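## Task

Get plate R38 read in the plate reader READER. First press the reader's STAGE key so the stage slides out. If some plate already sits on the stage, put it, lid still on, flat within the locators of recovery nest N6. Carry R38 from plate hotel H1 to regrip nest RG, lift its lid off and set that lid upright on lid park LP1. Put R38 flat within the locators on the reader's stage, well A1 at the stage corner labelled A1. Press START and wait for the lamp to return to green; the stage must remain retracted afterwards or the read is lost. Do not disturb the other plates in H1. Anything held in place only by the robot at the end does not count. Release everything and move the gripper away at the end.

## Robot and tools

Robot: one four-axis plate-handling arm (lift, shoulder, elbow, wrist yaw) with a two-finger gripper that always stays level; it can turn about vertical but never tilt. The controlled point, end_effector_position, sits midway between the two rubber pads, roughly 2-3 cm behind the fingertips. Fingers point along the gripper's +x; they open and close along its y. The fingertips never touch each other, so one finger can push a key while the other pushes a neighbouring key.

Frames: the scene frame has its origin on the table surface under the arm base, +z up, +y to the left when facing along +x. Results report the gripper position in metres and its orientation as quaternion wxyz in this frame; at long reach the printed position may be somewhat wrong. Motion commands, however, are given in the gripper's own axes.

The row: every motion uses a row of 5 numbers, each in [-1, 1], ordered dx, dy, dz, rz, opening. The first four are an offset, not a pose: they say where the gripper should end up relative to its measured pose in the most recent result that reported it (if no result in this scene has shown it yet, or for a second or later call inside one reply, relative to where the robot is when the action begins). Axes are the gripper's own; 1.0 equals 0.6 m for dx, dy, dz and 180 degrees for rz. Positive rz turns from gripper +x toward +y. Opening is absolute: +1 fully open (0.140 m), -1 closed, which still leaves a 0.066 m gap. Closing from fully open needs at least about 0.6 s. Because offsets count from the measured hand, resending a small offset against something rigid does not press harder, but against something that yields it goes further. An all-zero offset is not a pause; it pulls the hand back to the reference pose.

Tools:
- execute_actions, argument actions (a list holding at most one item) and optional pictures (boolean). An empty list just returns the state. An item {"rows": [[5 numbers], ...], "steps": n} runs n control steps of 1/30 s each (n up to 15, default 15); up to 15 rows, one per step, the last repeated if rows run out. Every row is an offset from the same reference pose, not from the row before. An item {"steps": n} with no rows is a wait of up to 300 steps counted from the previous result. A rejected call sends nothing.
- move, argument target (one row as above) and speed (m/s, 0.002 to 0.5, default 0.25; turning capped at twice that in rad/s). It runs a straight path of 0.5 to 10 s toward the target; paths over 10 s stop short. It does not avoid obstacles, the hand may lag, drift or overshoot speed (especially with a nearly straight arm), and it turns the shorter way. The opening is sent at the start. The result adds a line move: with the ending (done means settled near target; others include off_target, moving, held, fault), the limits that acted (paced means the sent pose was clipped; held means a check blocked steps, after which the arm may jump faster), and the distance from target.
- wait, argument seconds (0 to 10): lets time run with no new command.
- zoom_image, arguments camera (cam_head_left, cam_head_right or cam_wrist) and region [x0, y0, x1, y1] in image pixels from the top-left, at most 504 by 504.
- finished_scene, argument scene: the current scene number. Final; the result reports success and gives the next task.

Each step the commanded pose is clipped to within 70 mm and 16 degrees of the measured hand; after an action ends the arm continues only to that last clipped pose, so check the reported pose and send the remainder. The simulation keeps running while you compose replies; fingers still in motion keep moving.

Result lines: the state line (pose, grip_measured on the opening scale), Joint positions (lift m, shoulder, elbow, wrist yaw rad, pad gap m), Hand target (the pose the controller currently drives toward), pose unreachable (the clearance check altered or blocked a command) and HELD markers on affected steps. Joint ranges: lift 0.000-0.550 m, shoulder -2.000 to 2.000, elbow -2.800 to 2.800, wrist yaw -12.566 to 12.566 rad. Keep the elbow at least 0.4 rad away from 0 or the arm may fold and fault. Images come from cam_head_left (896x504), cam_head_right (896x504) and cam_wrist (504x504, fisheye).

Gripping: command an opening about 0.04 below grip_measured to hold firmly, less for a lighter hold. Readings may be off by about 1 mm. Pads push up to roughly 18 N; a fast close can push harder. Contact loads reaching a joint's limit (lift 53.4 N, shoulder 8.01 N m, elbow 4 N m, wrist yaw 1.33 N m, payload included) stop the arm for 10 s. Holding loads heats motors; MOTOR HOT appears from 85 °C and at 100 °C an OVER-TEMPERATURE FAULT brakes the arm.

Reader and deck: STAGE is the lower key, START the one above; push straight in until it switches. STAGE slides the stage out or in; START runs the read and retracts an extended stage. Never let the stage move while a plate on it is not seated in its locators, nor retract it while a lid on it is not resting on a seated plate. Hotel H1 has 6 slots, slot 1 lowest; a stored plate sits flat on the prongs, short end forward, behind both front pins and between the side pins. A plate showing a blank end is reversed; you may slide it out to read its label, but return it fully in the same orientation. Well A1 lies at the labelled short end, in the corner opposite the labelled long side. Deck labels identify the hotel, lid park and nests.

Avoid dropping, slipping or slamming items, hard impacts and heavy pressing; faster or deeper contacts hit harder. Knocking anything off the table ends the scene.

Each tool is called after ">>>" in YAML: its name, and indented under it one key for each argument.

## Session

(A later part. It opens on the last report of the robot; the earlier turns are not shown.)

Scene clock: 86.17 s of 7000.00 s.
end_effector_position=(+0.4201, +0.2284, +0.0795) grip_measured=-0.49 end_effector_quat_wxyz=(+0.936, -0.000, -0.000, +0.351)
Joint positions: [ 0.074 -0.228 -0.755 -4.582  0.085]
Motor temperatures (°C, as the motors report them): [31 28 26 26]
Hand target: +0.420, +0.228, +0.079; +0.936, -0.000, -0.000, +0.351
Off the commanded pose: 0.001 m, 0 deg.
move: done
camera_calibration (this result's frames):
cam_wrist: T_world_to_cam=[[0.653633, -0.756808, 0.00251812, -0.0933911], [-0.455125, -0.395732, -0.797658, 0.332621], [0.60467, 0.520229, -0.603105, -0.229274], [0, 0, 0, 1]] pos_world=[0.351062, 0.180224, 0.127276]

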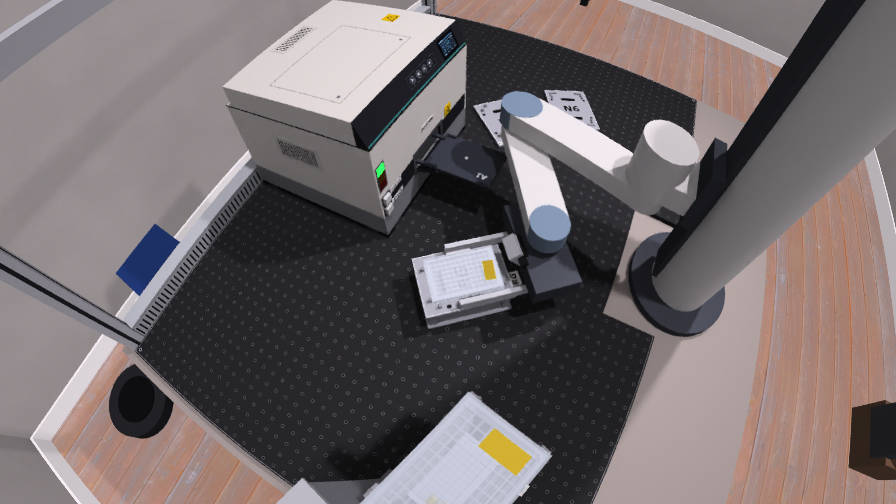

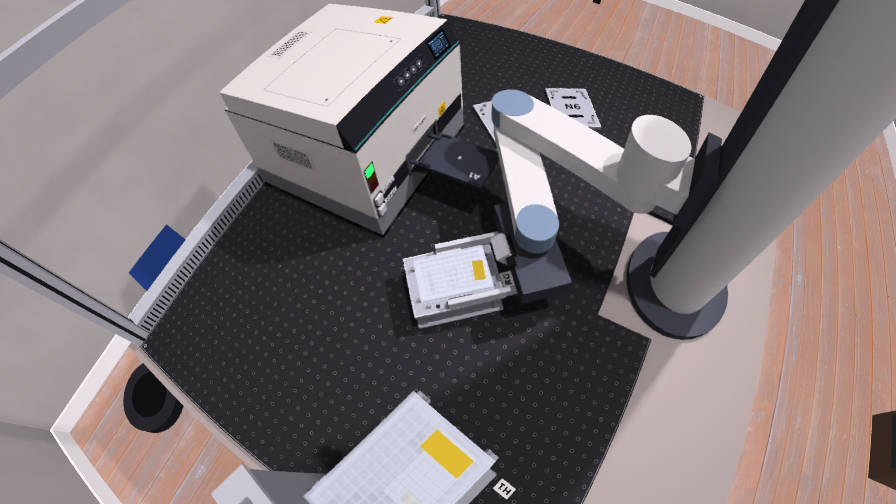

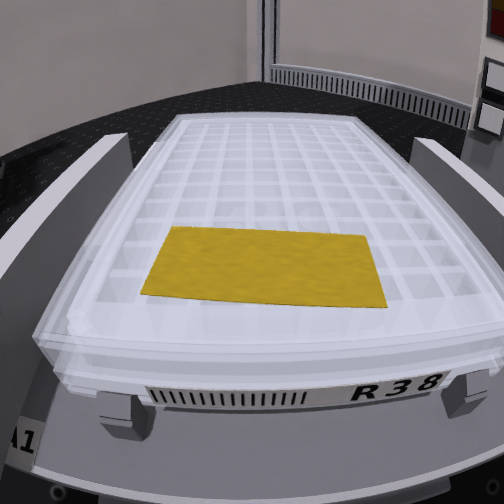

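>>> move:
  target: [0.001,0,0,0,-0.3]

>>> move:
  target: [0,0,0.016,0,-0.3]
  speed: 0.02

>>> move:
  target: [0,0,0,0,-0.54]

>>> move:
  target: [0,0,0.17,0,-0.54]
  speed: 0.05

>>> move:
  target: [-0.383,-0.617,0,-0.45,-0.54]
  speed: 0.2

Scene clock: 90.70 s of 7000.00 s.
end_effector_position=(+0.4206, +0.2287, +0.0795) grip_measured=-0.30 end_effector_quat_wxyz=(+0.936, -0.000, -0.000, +0.351)
Joint positions: [ 0.074 -0.228 -0.757 -4.58   0.092]
Motor temperatures (°C, as the motors report them): [31 28 27 26]
Hand target: +0.421, +0.229, +0.079; +0.936, -0.000, -0.000, +0.351
Off the commanded pose: 0.000 m, 0 deg.
After step 90, 0.83 s passed at rest.
move: done
camera_calibration (this result's frames):
cam_wrist: T_world_to_cam=[[0.653412, -0.756998, 0.00251812, -0.0933222], [-0.45524, -0.395599, -0.797658, 0.332985], [0.604822, 0.520053, -0.603105, -0.229724], [0, 0, 0, 1]] pos_world=[0.351508, 0.180553, 0.127295]

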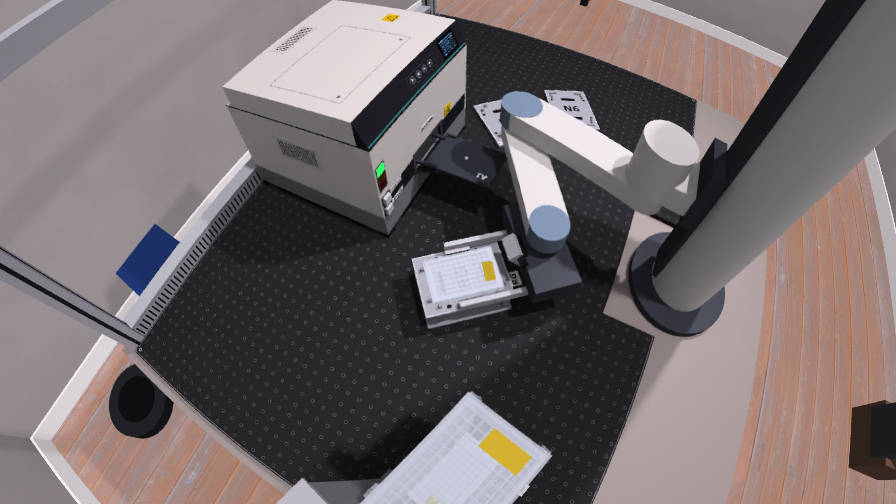

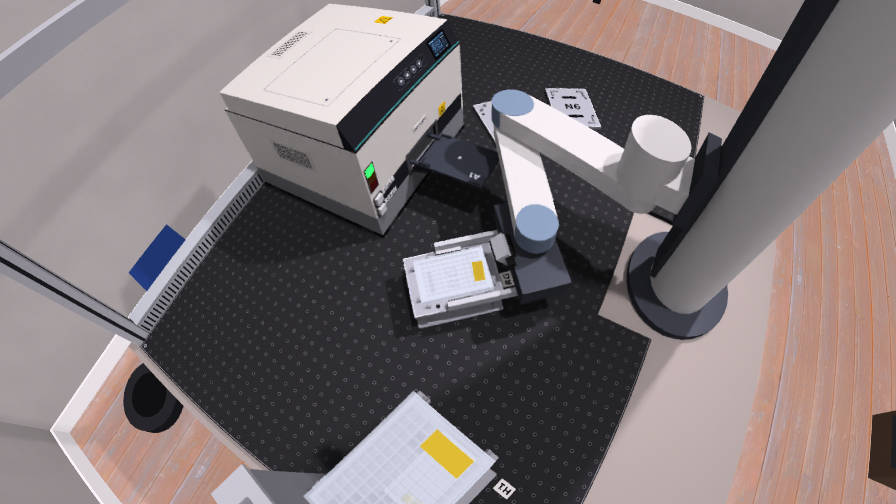

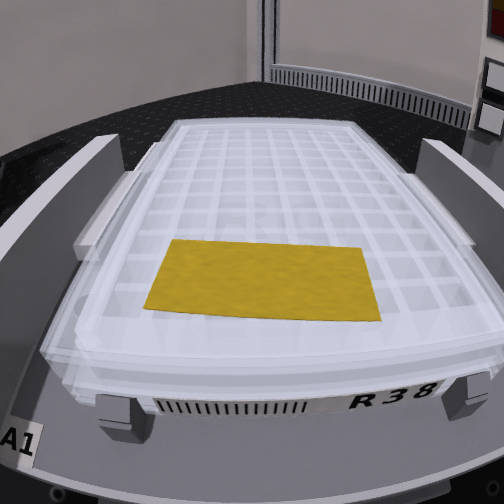

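Scene clock: 91.40 s of 7000.00 s.
end_effector_position=(+0.4206, +0.2287, +0.0891) grip_measured=-0.30 end_effector_quat_wxyz=(+0.936, -0.000, -0.000, +0.351)
Joint positions: [ 0.084 -0.228 -0.757 -4.58   0.092]
Motor temperatures (°C, as the motors report them): [31 28 27 26]
Hand target: +0.421, +0.229, +0.089; +0.936, -0.000, -0.000, +0.351
Off the commanded pose: 0.000 m, 0 deg.
move: done
camera_calibration (this result's frames):
cam_wrist: T_world_to_cam=[[0.653402, -0.757007, 0.00251812, -0.0933448], [-0.455245, -0.395593, -0.797658, 0.34067], [0.604829, 0.520045, -0.603105, -0.223916], [0, 0, 0, 1]] pos_world=[0.351511, 0.18055, 0.136928]

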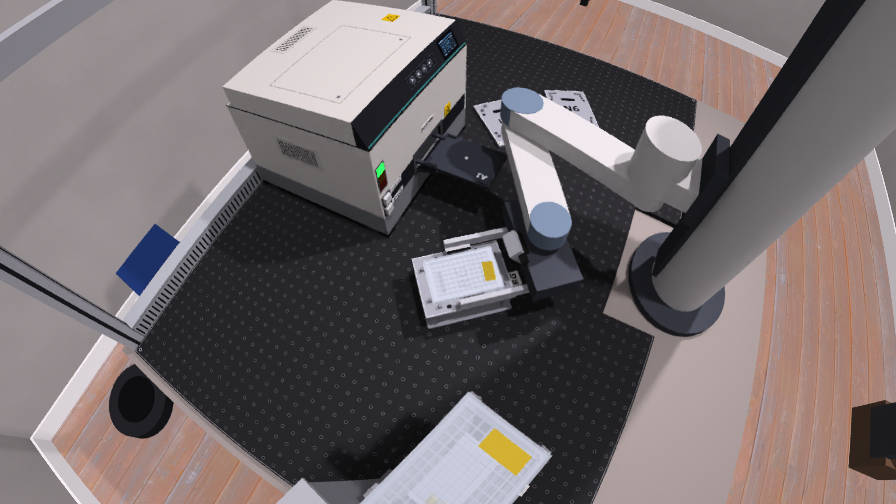

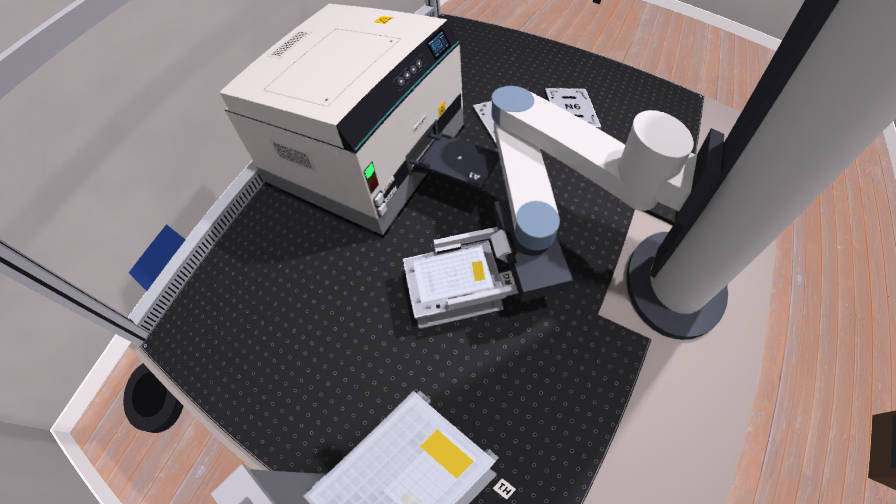

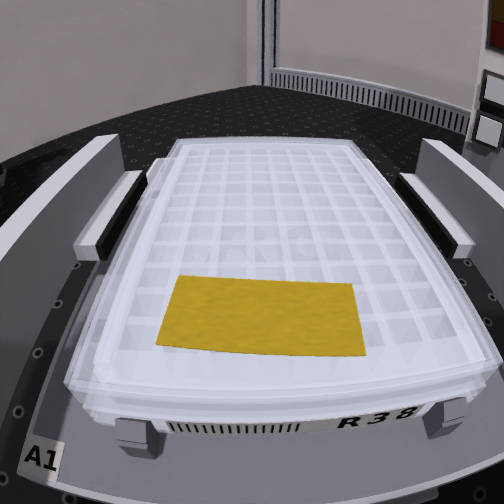

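Scene clock: 91.90 s of 7000.00 s.
end_effector_position=(+0.4206, +0.2287, +0.0891) grip_measured=-0.50 end_effector_quat_wxyz=(+0.936, -0.000, -0.000, +0.351)
Joint positions: [ 0.084 -0.228 -0.757 -4.58   0.084]
Motor temperatures (°C, as the motors report them): [31 28 27 26]
Hand target: +0.421, +0.229, +0.089; +0.936, -0.000, -0.000, +0.351
Off the commanded pose: 0.000 m, 0 deg.
move: done
camera_calibration (this result's frames):
cam_wrist: T_world_to_cam=[[0.653418, -0.756993, 0.00251812, -0.0933522], [-0.455237, -0.395603, -0.797658, 0.340669], [0.604817, 0.520058, -0.603105, -0.223914], [0, 0, 0, 1]] pos_world=[0.35151, 0.180551, 0.136928]

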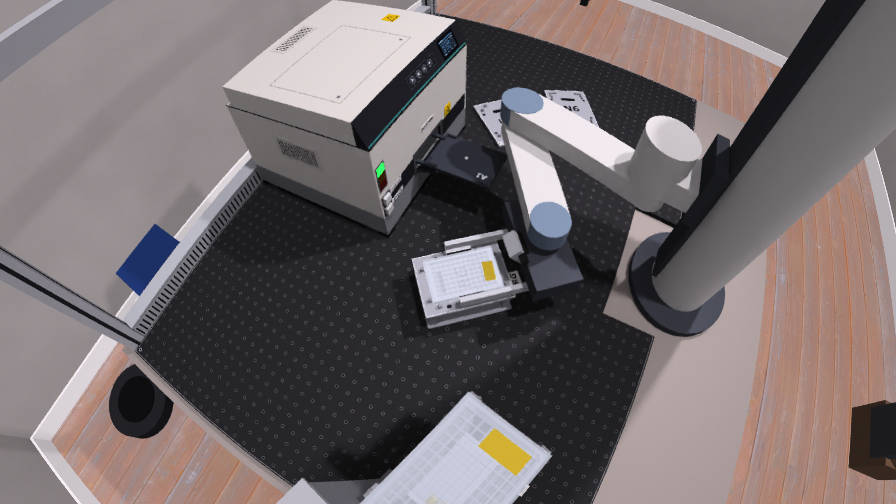

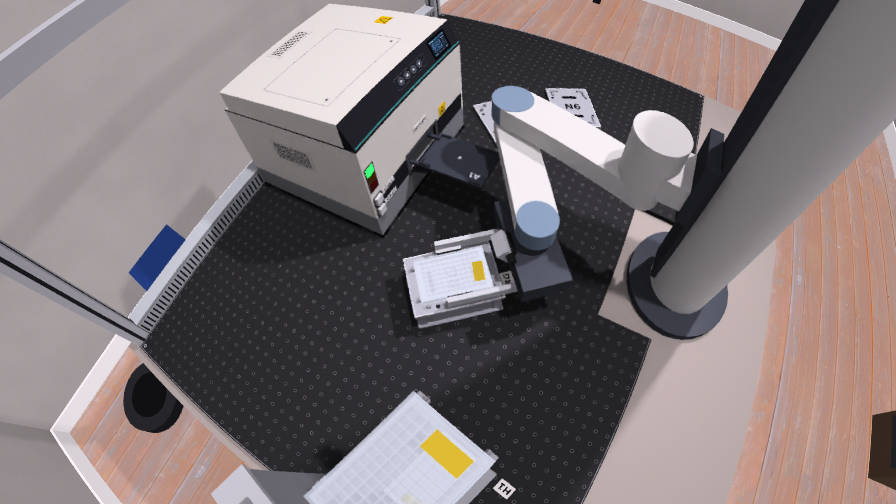

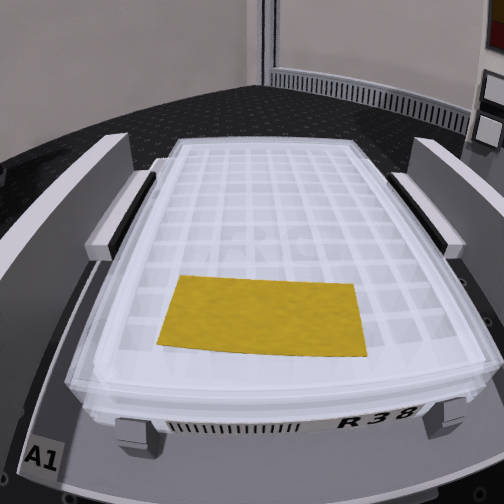

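Scene clock: 94.20 s of 7000.00 s.
end_effector_position=(+0.4206, +0.2287, +0.1911) grip_measured=-0.50 end_effector_quat_wxyz=(+0.936, -0.000, -0.000, +0.351)
Joint positions: [ 0.186 -0.228 -0.757 -4.58   0.084]
Motor temperatures (°C, as the motors report them): [31 28 26 26]
Hand target: +0.421, +0.229, +0.191; +0.936, -0.000, -0.000, +0.351
Off the commanded pose: 0.000 m, 0 deg.
move: done
camera_calibration (this result's frames):
cam_wrist: T_world_to_cam=[[0.653396, -0.757012, 0.00251812, -0.0936008], [-0.455248, -0.39559, -0.797658, 0.422057], [0.604832, 0.52004, -0.603105, -0.162387], [0, 0, 0, 1]] pos_world=[0.351516, 0.180552, 0.238956]

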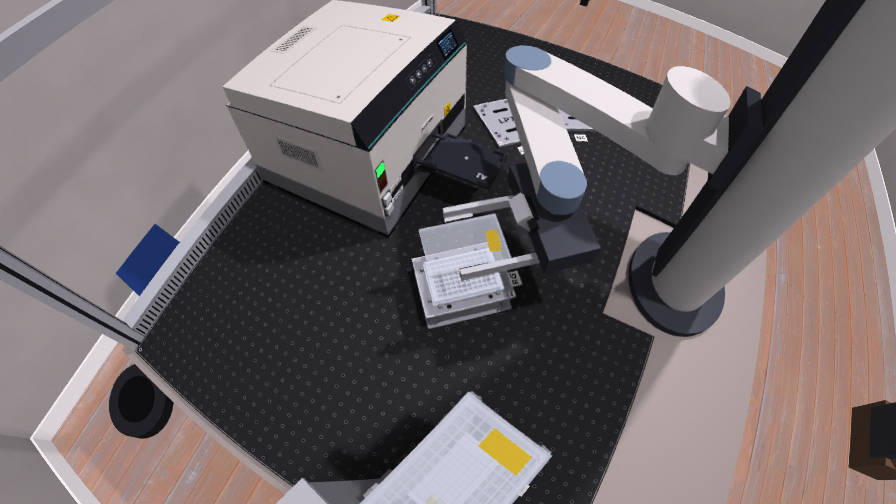

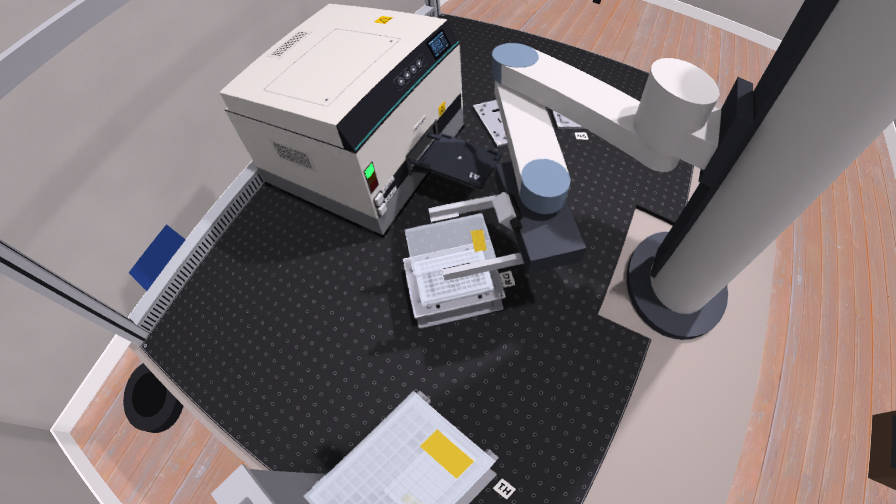

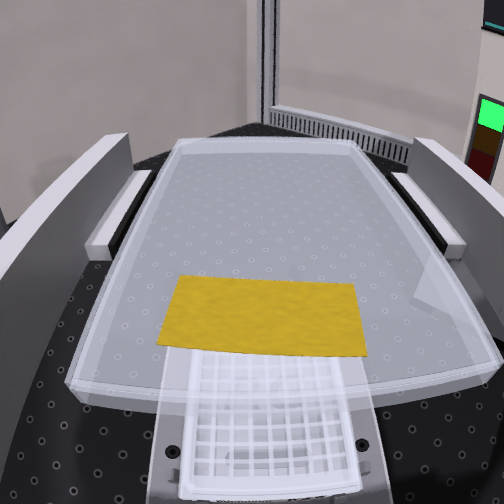

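Scene clock: 98.07 s of 7000.00 s.
end_effector_position=(+0.4906, -0.2014, +0.1911) grip_measured=-0.50 end_effector_quat_wxyz=(+0.940, -0.000, -0.000, -0.341)
Joint positions: [ 0.186 -1.445 -0.931 -4.604  0.084]
Motor temperatures (°C, as the motors report them): [31 28 26 26]
Hand target: +0.491, -0.201, +0.191; +0.940, -0.000, -0.000, -0.341
Off the commanded pose: 0.000 m, 0 deg.
move: done
camera_calibration (this result's frames):
cam_wrist: T_world_to_cam=[[-0.646045, -0.763295, 0.00251812, 0.171292], [-0.461648, 0.388102, -0.797658, 0.444757], [0.607871, -0.516485, -0.603105, -0.191301], [0, 0, 0, 1]] pos_world=[0.432269, -0.140669, 0.238958]

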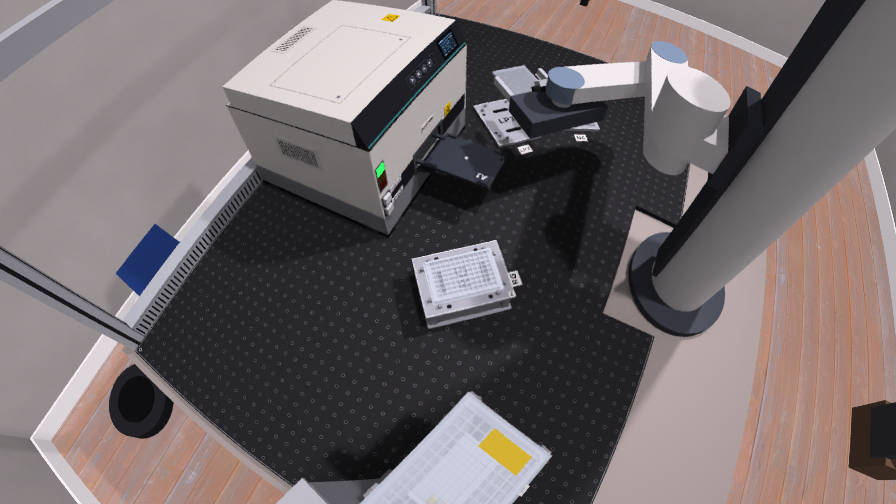

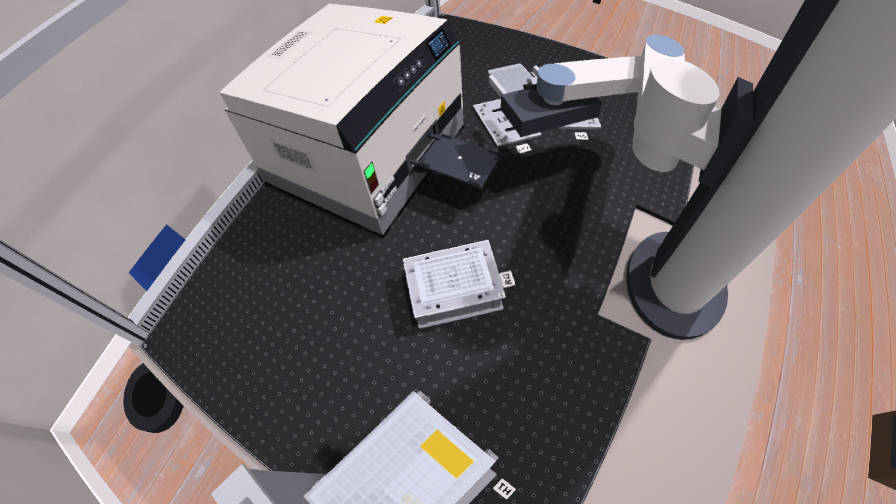

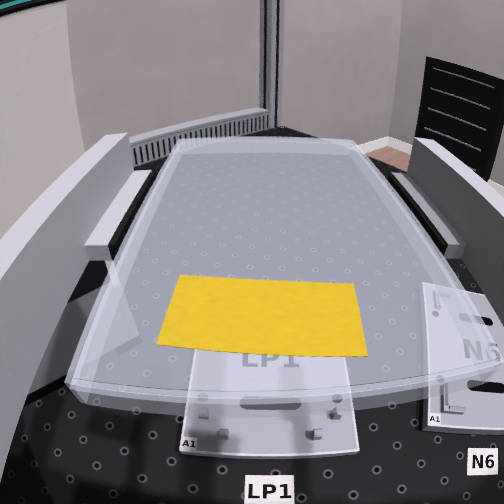

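>>> move:
  target: [0.092,-0.004,-0.24,0,-0.54]
  speed: 0.08

Scene clock: 102.97 s of 7000.00 s.
end_effector_position=(+0.5313, -0.2388, +0.0471) grip_measured=-0.50 end_effector_quat_wxyz=(+0.940, -0.000, -0.000, -0.342)
Joint positions: [ 0.042 -1.407 -1.175 -4.398  0.084]
Motor temperatures (°C, as the motors report them): [31 28 26 26]
Hand target: +0.531, -0.239, +0.047; +0.940, -0.000, -0.000, -0.341
Off the commanded pose: 0.000 m, 0 deg.
move: done
camera_calibration (this result's frames):
cam_wrist: T_world_to_cam=[[-0.64644, -0.76296, 0.00251812, 0.16969], [-0.461447, 0.388342, -0.797658, 0.363115], [0.607603, -0.5168, -0.603105, -0.322157], [0, 0, 0, 1]] pos_world=[0.472996, -0.178037, 0.0949196]

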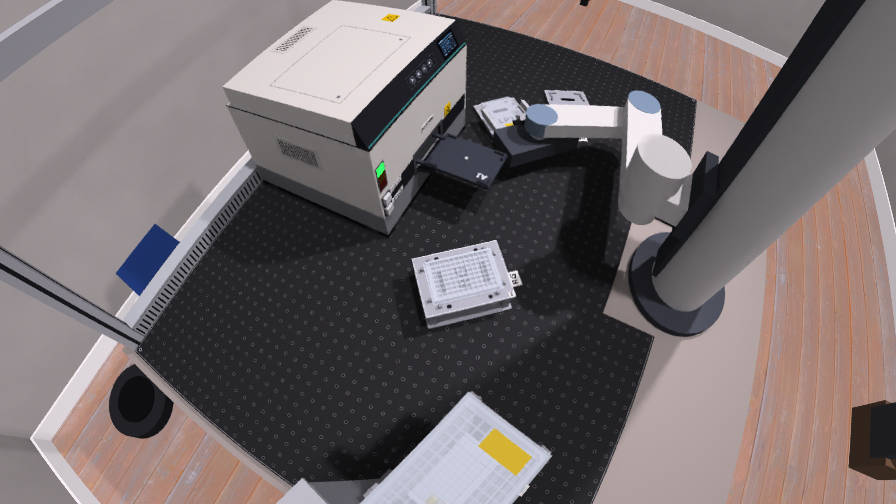

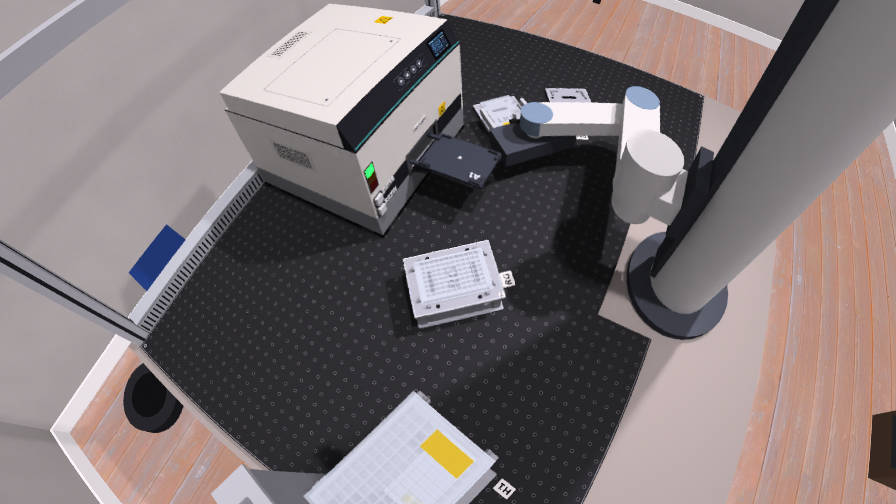

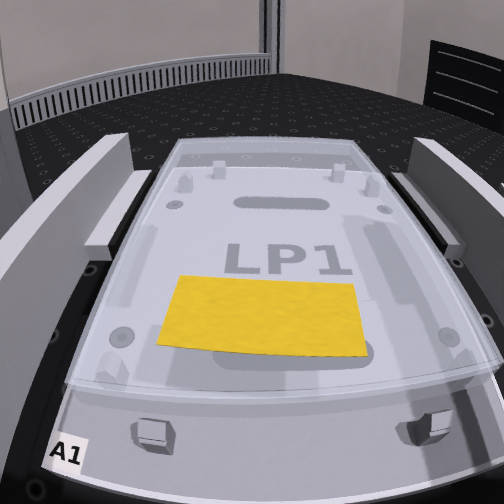

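>>> move:
  target: [0.004,-0.0055,-0.01,-0.012,-0.54]
  speed: 0.01

Scene clock: 107.53 s of 7000.00 s.
end_effector_position=(+0.5310, -0.2428, +0.0411) grip_measured=-0.50 end_effector_quat_wxyz=(+0.933, -0.000, -0.000, -0.359)
Joint positions: [ 0.036 -1.397 -1.188 -4.433  0.084]
Motor temperatures (°C, as the motors report them): [31 28 26 26]
Hand target: +0.531, -0.243, +0.041; +0.933, -0.000, -0.000, -0.359
Off the commanded pose: 0.000 m, 0 deg.
move: done
camera_calibration (this result's frames):
cam_wrist: T_world_to_cam=[[-0.674495, -0.738275, 0.00251812, 0.187317], [-0.446616, 0.405311, -0.797658, 0.356014], [0.58787, -0.53914, -0.603105, -0.322622], [0, 0, 0, 1]] pos_world=[0.475005, -0.179944, 0.0889305]

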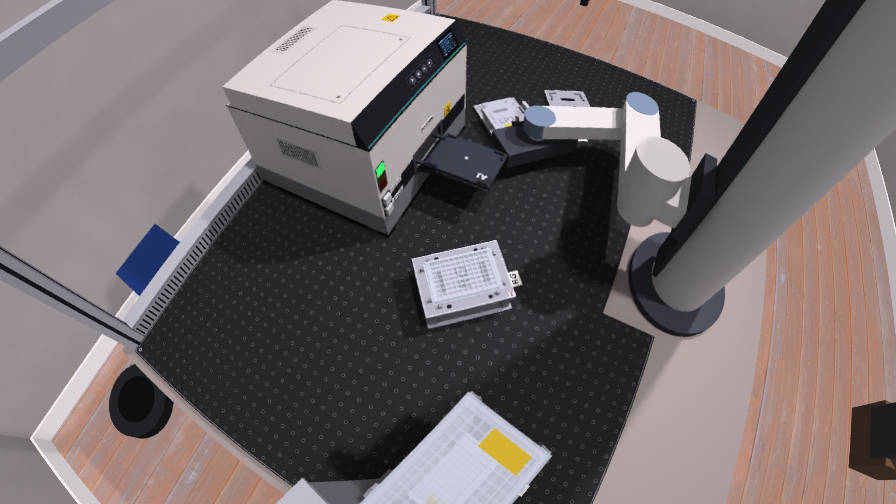

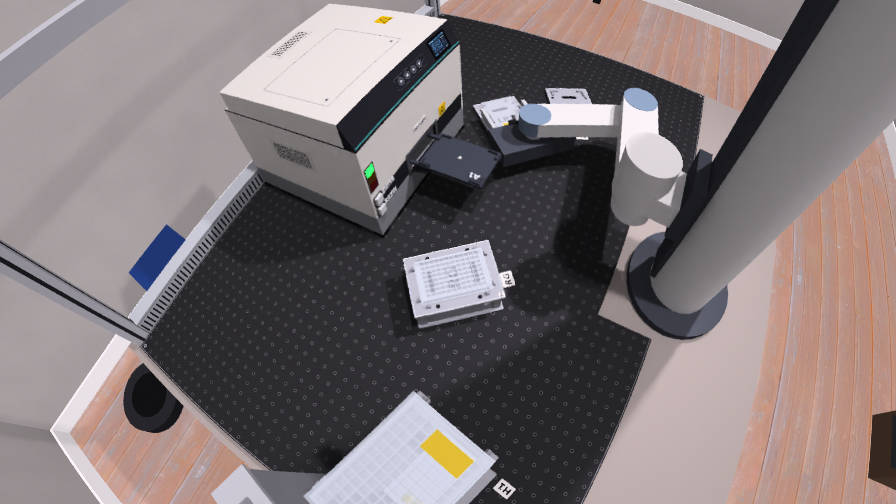

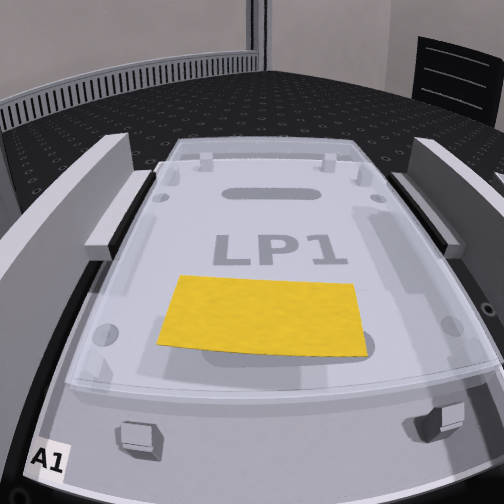

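>>> move:
  target: [0,-0.0007,-0.015,0,-0.54]
  speed: 0.005

>>> move:
  target: [0,0,0,0,-0.3]

>>> move:
  target: [0,0,0.25,0,-0.3]
  speed: 0.1

Scene clock: 113.50 s of 7000.00 s.
end_effector_position=(+0.5307, -0.2433, +0.0321) grip_measured=-0.50 end_effector_quat_wxyz=(+0.933, -0.000, -0.000, -0.360)
Joint positions: [ 0.027 -1.399 -1.188 -4.433  0.084]
Motor temperatures (°C, as the motors report them): [31 28 26 26]
Hand target: +0.531, -0.243, +0.032; +0.933, -0.000, -0.000, -0.359
Off the commanded pose: 0.000 m, 0 deg.
After step 90, 0.93 s passed at rest.
move: done
camera_calibration (this result's frames):
cam_wrist: T_world_to_cam=[[-0.675219, -0.737613, 0.00251812, 0.187328], [-0.446218, 0.405749, -0.797658, 0.348777], [0.587341, -0.539717, -0.603105, -0.327968], [0, 0, 0, 1]] pos_world=[0.474747, -0.180351, 0.0799334]

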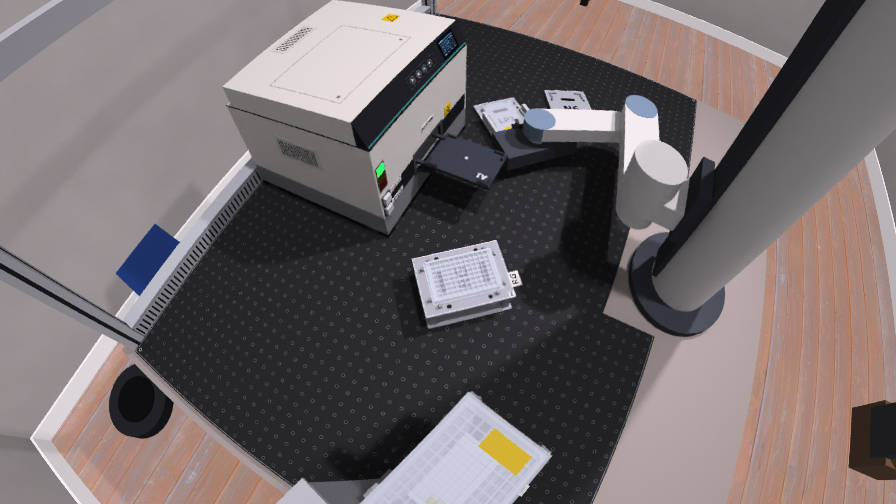

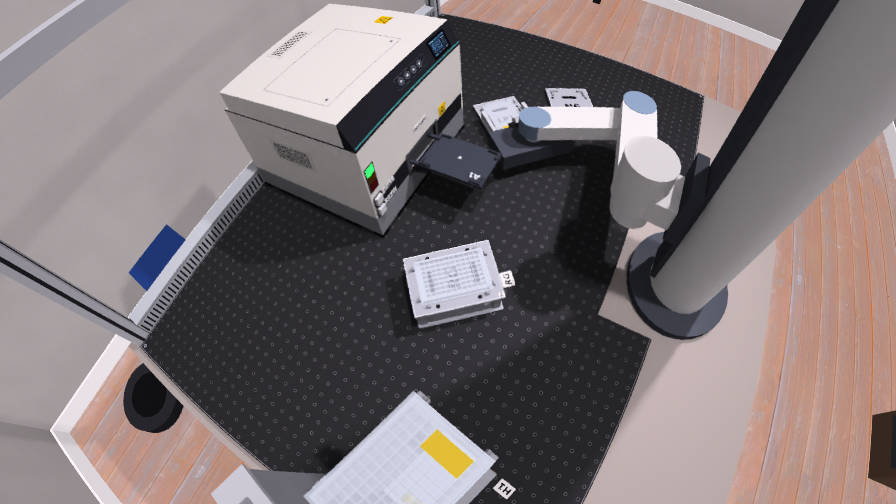

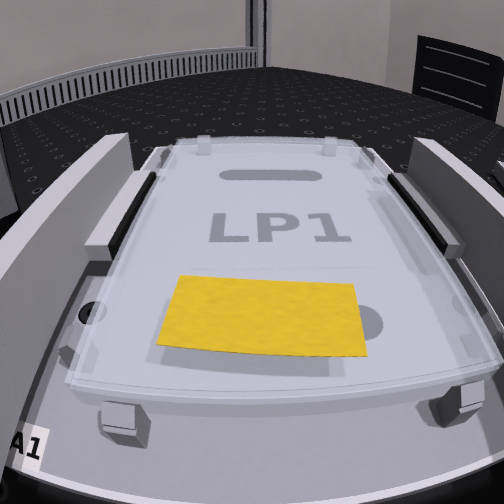

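Scene clock: 114.00 s of 7000.00 s.
end_effector_position=(+0.5307, -0.2433, +0.0321) grip_measured=-0.30 end_effector_quat_wxyz=(+0.933, -0.000, -0.000, -0.360)
Joint positions: [ 0.027 -1.399 -1.188 -4.433  0.092]
Motor temperatures (°C, as the motors report them): [31 28 26 26]
Hand target: +0.531, -0.243, +0.032; +0.933, -0.000, -0.000, -0.360
Off the commanded pose: 0.000 m, 0 deg.
move: done
camera_calibration (this result's frames):
cam_wrist: T_world_to_cam=[[-0.675282, -0.737556, 0.00251812, 0.18736], [-0.446183, 0.405787, -0.797658, 0.348771], [0.587295, -0.539767, -0.603105, -0.32796], [0, 0, 0, 1]] pos_world=[0.474746, -0.18036, 0.0799334]

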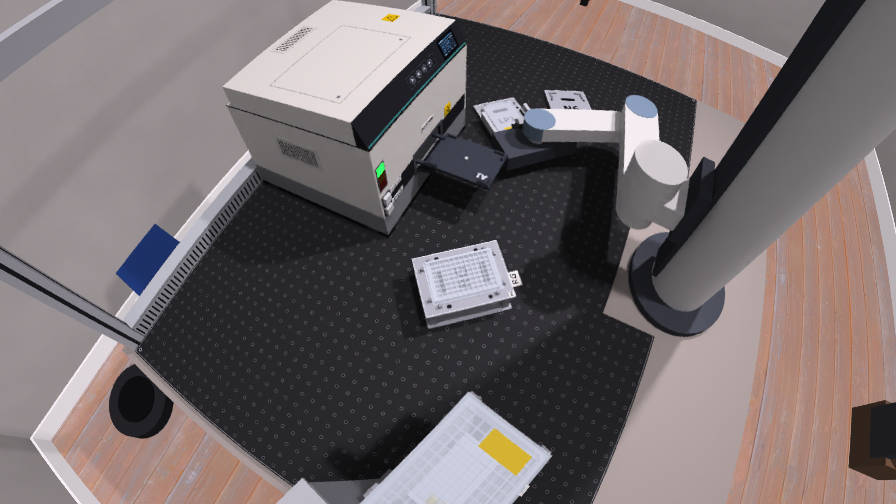

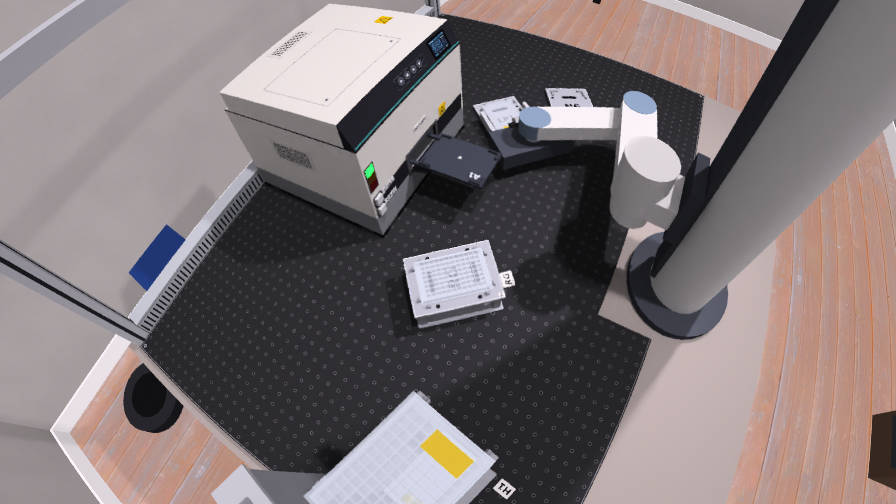

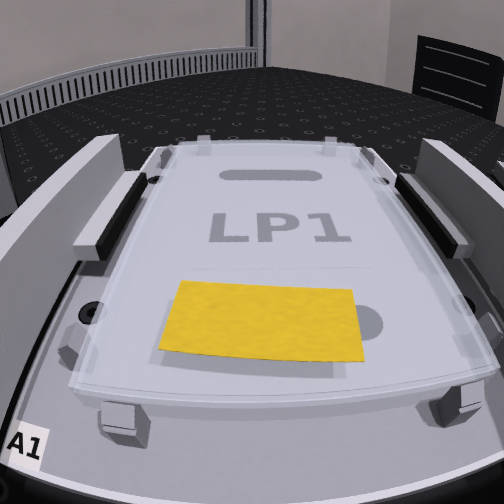

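Scene clock: 115.80 s of 7000.00 s.
end_effector_position=(+0.5307, -0.2433, +0.1822) grip_measured=-0.30 end_effector_quat_wxyz=(+0.933, -0.000, -0.000, -0.360)
Joint positions: [ 0.177 -1.399 -1.188 -4.433  0.092]
Motor temperatures (°C, as the motors report them): [31 28 26 26]
Hand target: +0.531, -0.243, +0.182; +0.933, -0.000, -0.000, -0.360
Off the commanded pose: 0.000 m, 0 deg.
move: done
camera_calibration (this result's frames):
cam_wrist: T_world_to_cam=[[-0.675333, -0.737509, 0.00251812, 0.187005], [-0.446155, 0.405818, -0.797658, 0.468447], [0.587258, -0.539808, -0.603105, -0.237475], [0, 0, 0, 1]] pos_world=[0.474749, -0.180377, 0.229967]

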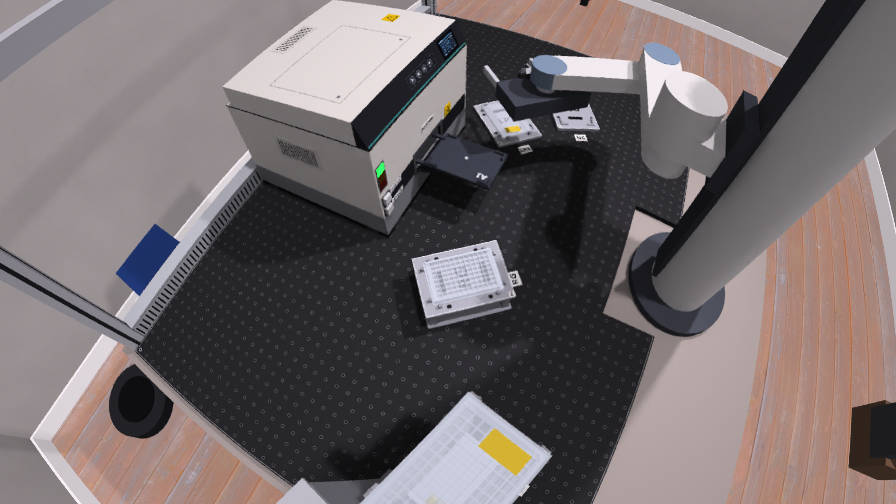

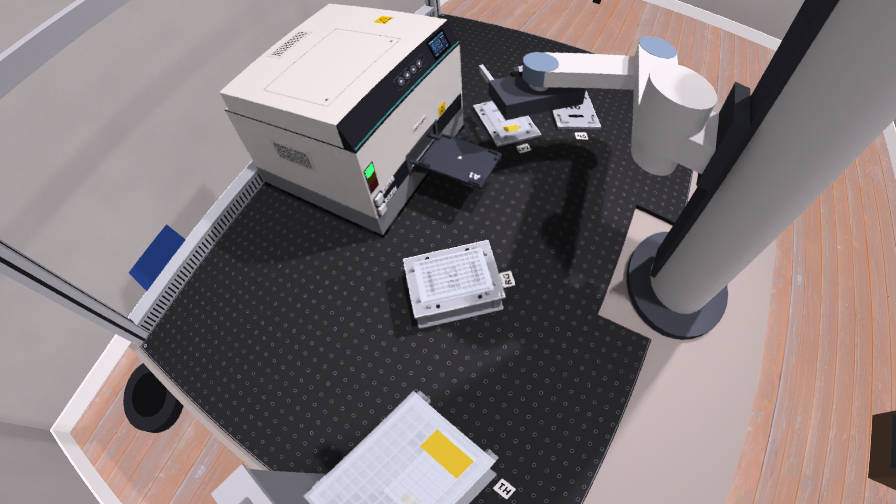

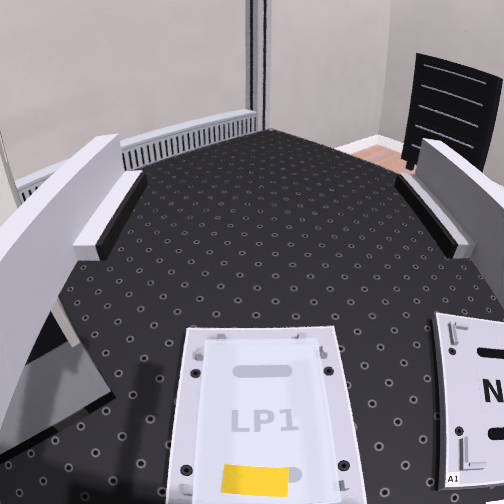

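Stop over the stage to survey: (0.525,0.012).

>>> move:
  target: [-0.2926,0.309,0,0.246,-0.3]

Scene clock: 119.40 s of 7000.00 s.
end_effector_position=(+0.5251, +0.0120, +0.1822) grip_measured=-0.30 end_effector_quat_wxyz=(+1.000, -0.000, -0.000, +0.019)
Joint positions: [ 0.177 -0.954 -0.819 -4.473  0.092]
Motor temperatures (°C, as the motors report them): [31 28 26 26]
Hand target: +0.525, +0.012, +0.182; +1.000, -0.000, -0.000, +0.018
Off the commanded pose: 0.000 m, 0 deg.
move: done
camera_calibration (this result's frames):
cam_wrist: T_world_to_cam=[[0.0318846, -0.999488, 0.00251812, 0.00337502], [-0.602737, -0.0212375, -0.797658, 0.449654], [0.797303, 0.0239152, -0.603105, -0.213399], [0, 0, 0, 1]] pos_world=[0.441058, 0.0180263, 0.229959]

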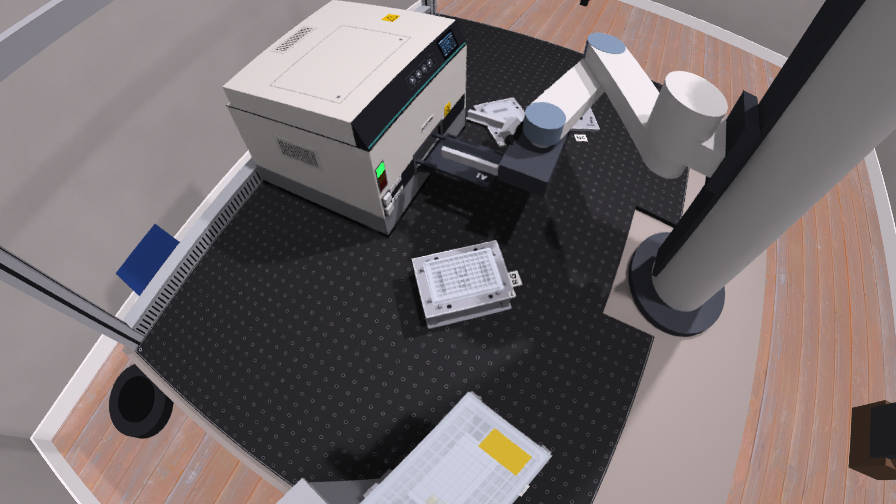

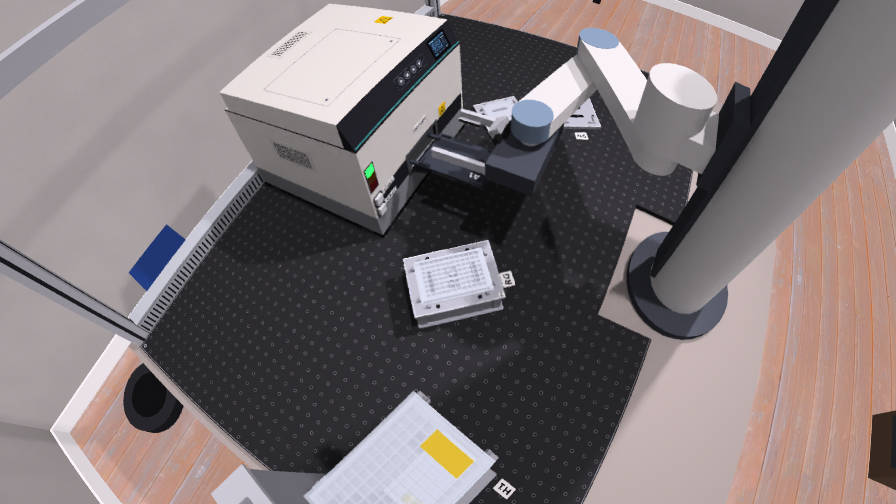

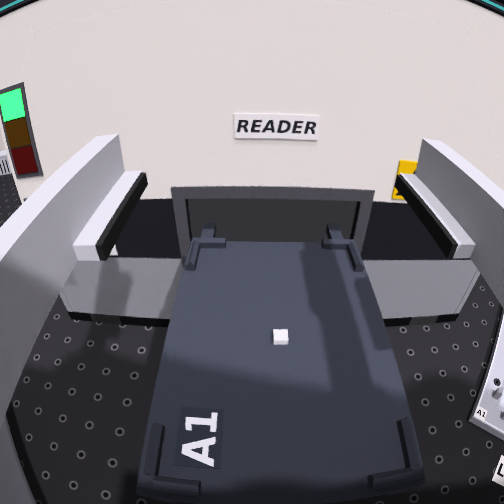

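>>> move:
  target: [-0.008,-0.0067,-0.067,-0.01,-0.5]
  speed: 0.03

Scene clock: 125.70 s of 7000.00 s.
end_effector_position=(+0.5205, +0.0079, +0.1419) grip_measured=-0.50 end_effector_quat_wxyz=(+1.000, -0.000, -0.000, +0.003)
Joint positions: [ 0.137 -0.957 -0.799 -4.521  0.085]
Motor temperatures (°C, as the motors report them): [31 28 26 26]
Hand target: +0.520, +0.008, +0.142; +1.000, -0.000, -0.000, +0.003
Off the commanded pose: 0.000 m, 0 deg.
After step 90, 1.70 s passed at rest.
move: done
camera_calibration (this result's frames):
cam_wrist: T_world_to_cam=[[0.000782672, -0.999997, 0.00251812, 0.0156943], [-0.603106, -0.00248064, -0.797658, 0.414743], [0.797661, -0.000894386, -0.603105, -0.233885], [0, 0, 0, 1]] pos_world=[0.436683, 0.0165139, 0.189726]

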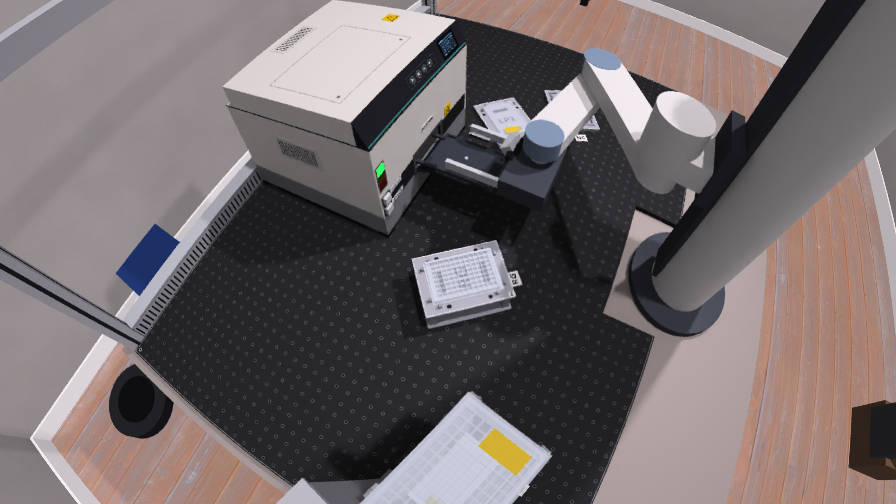

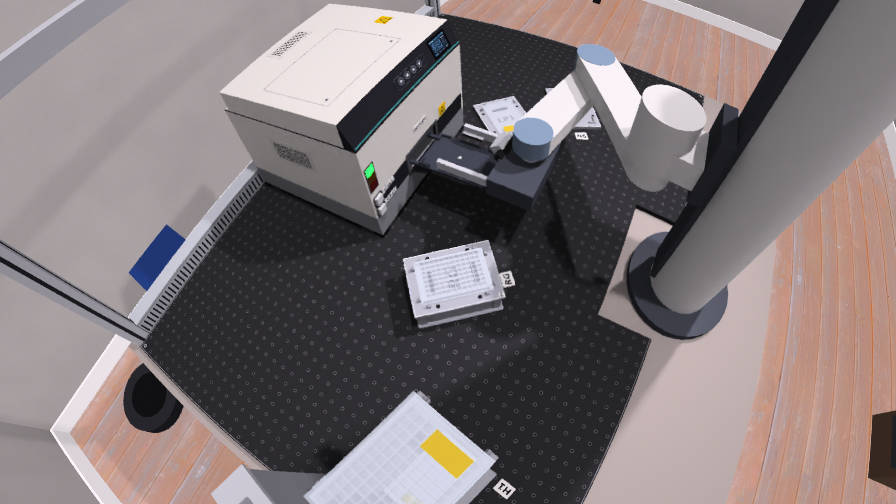

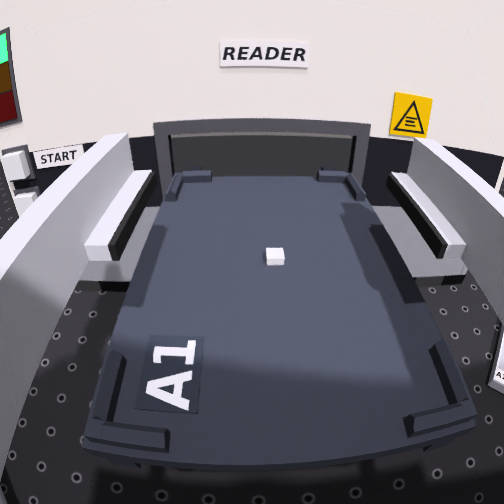

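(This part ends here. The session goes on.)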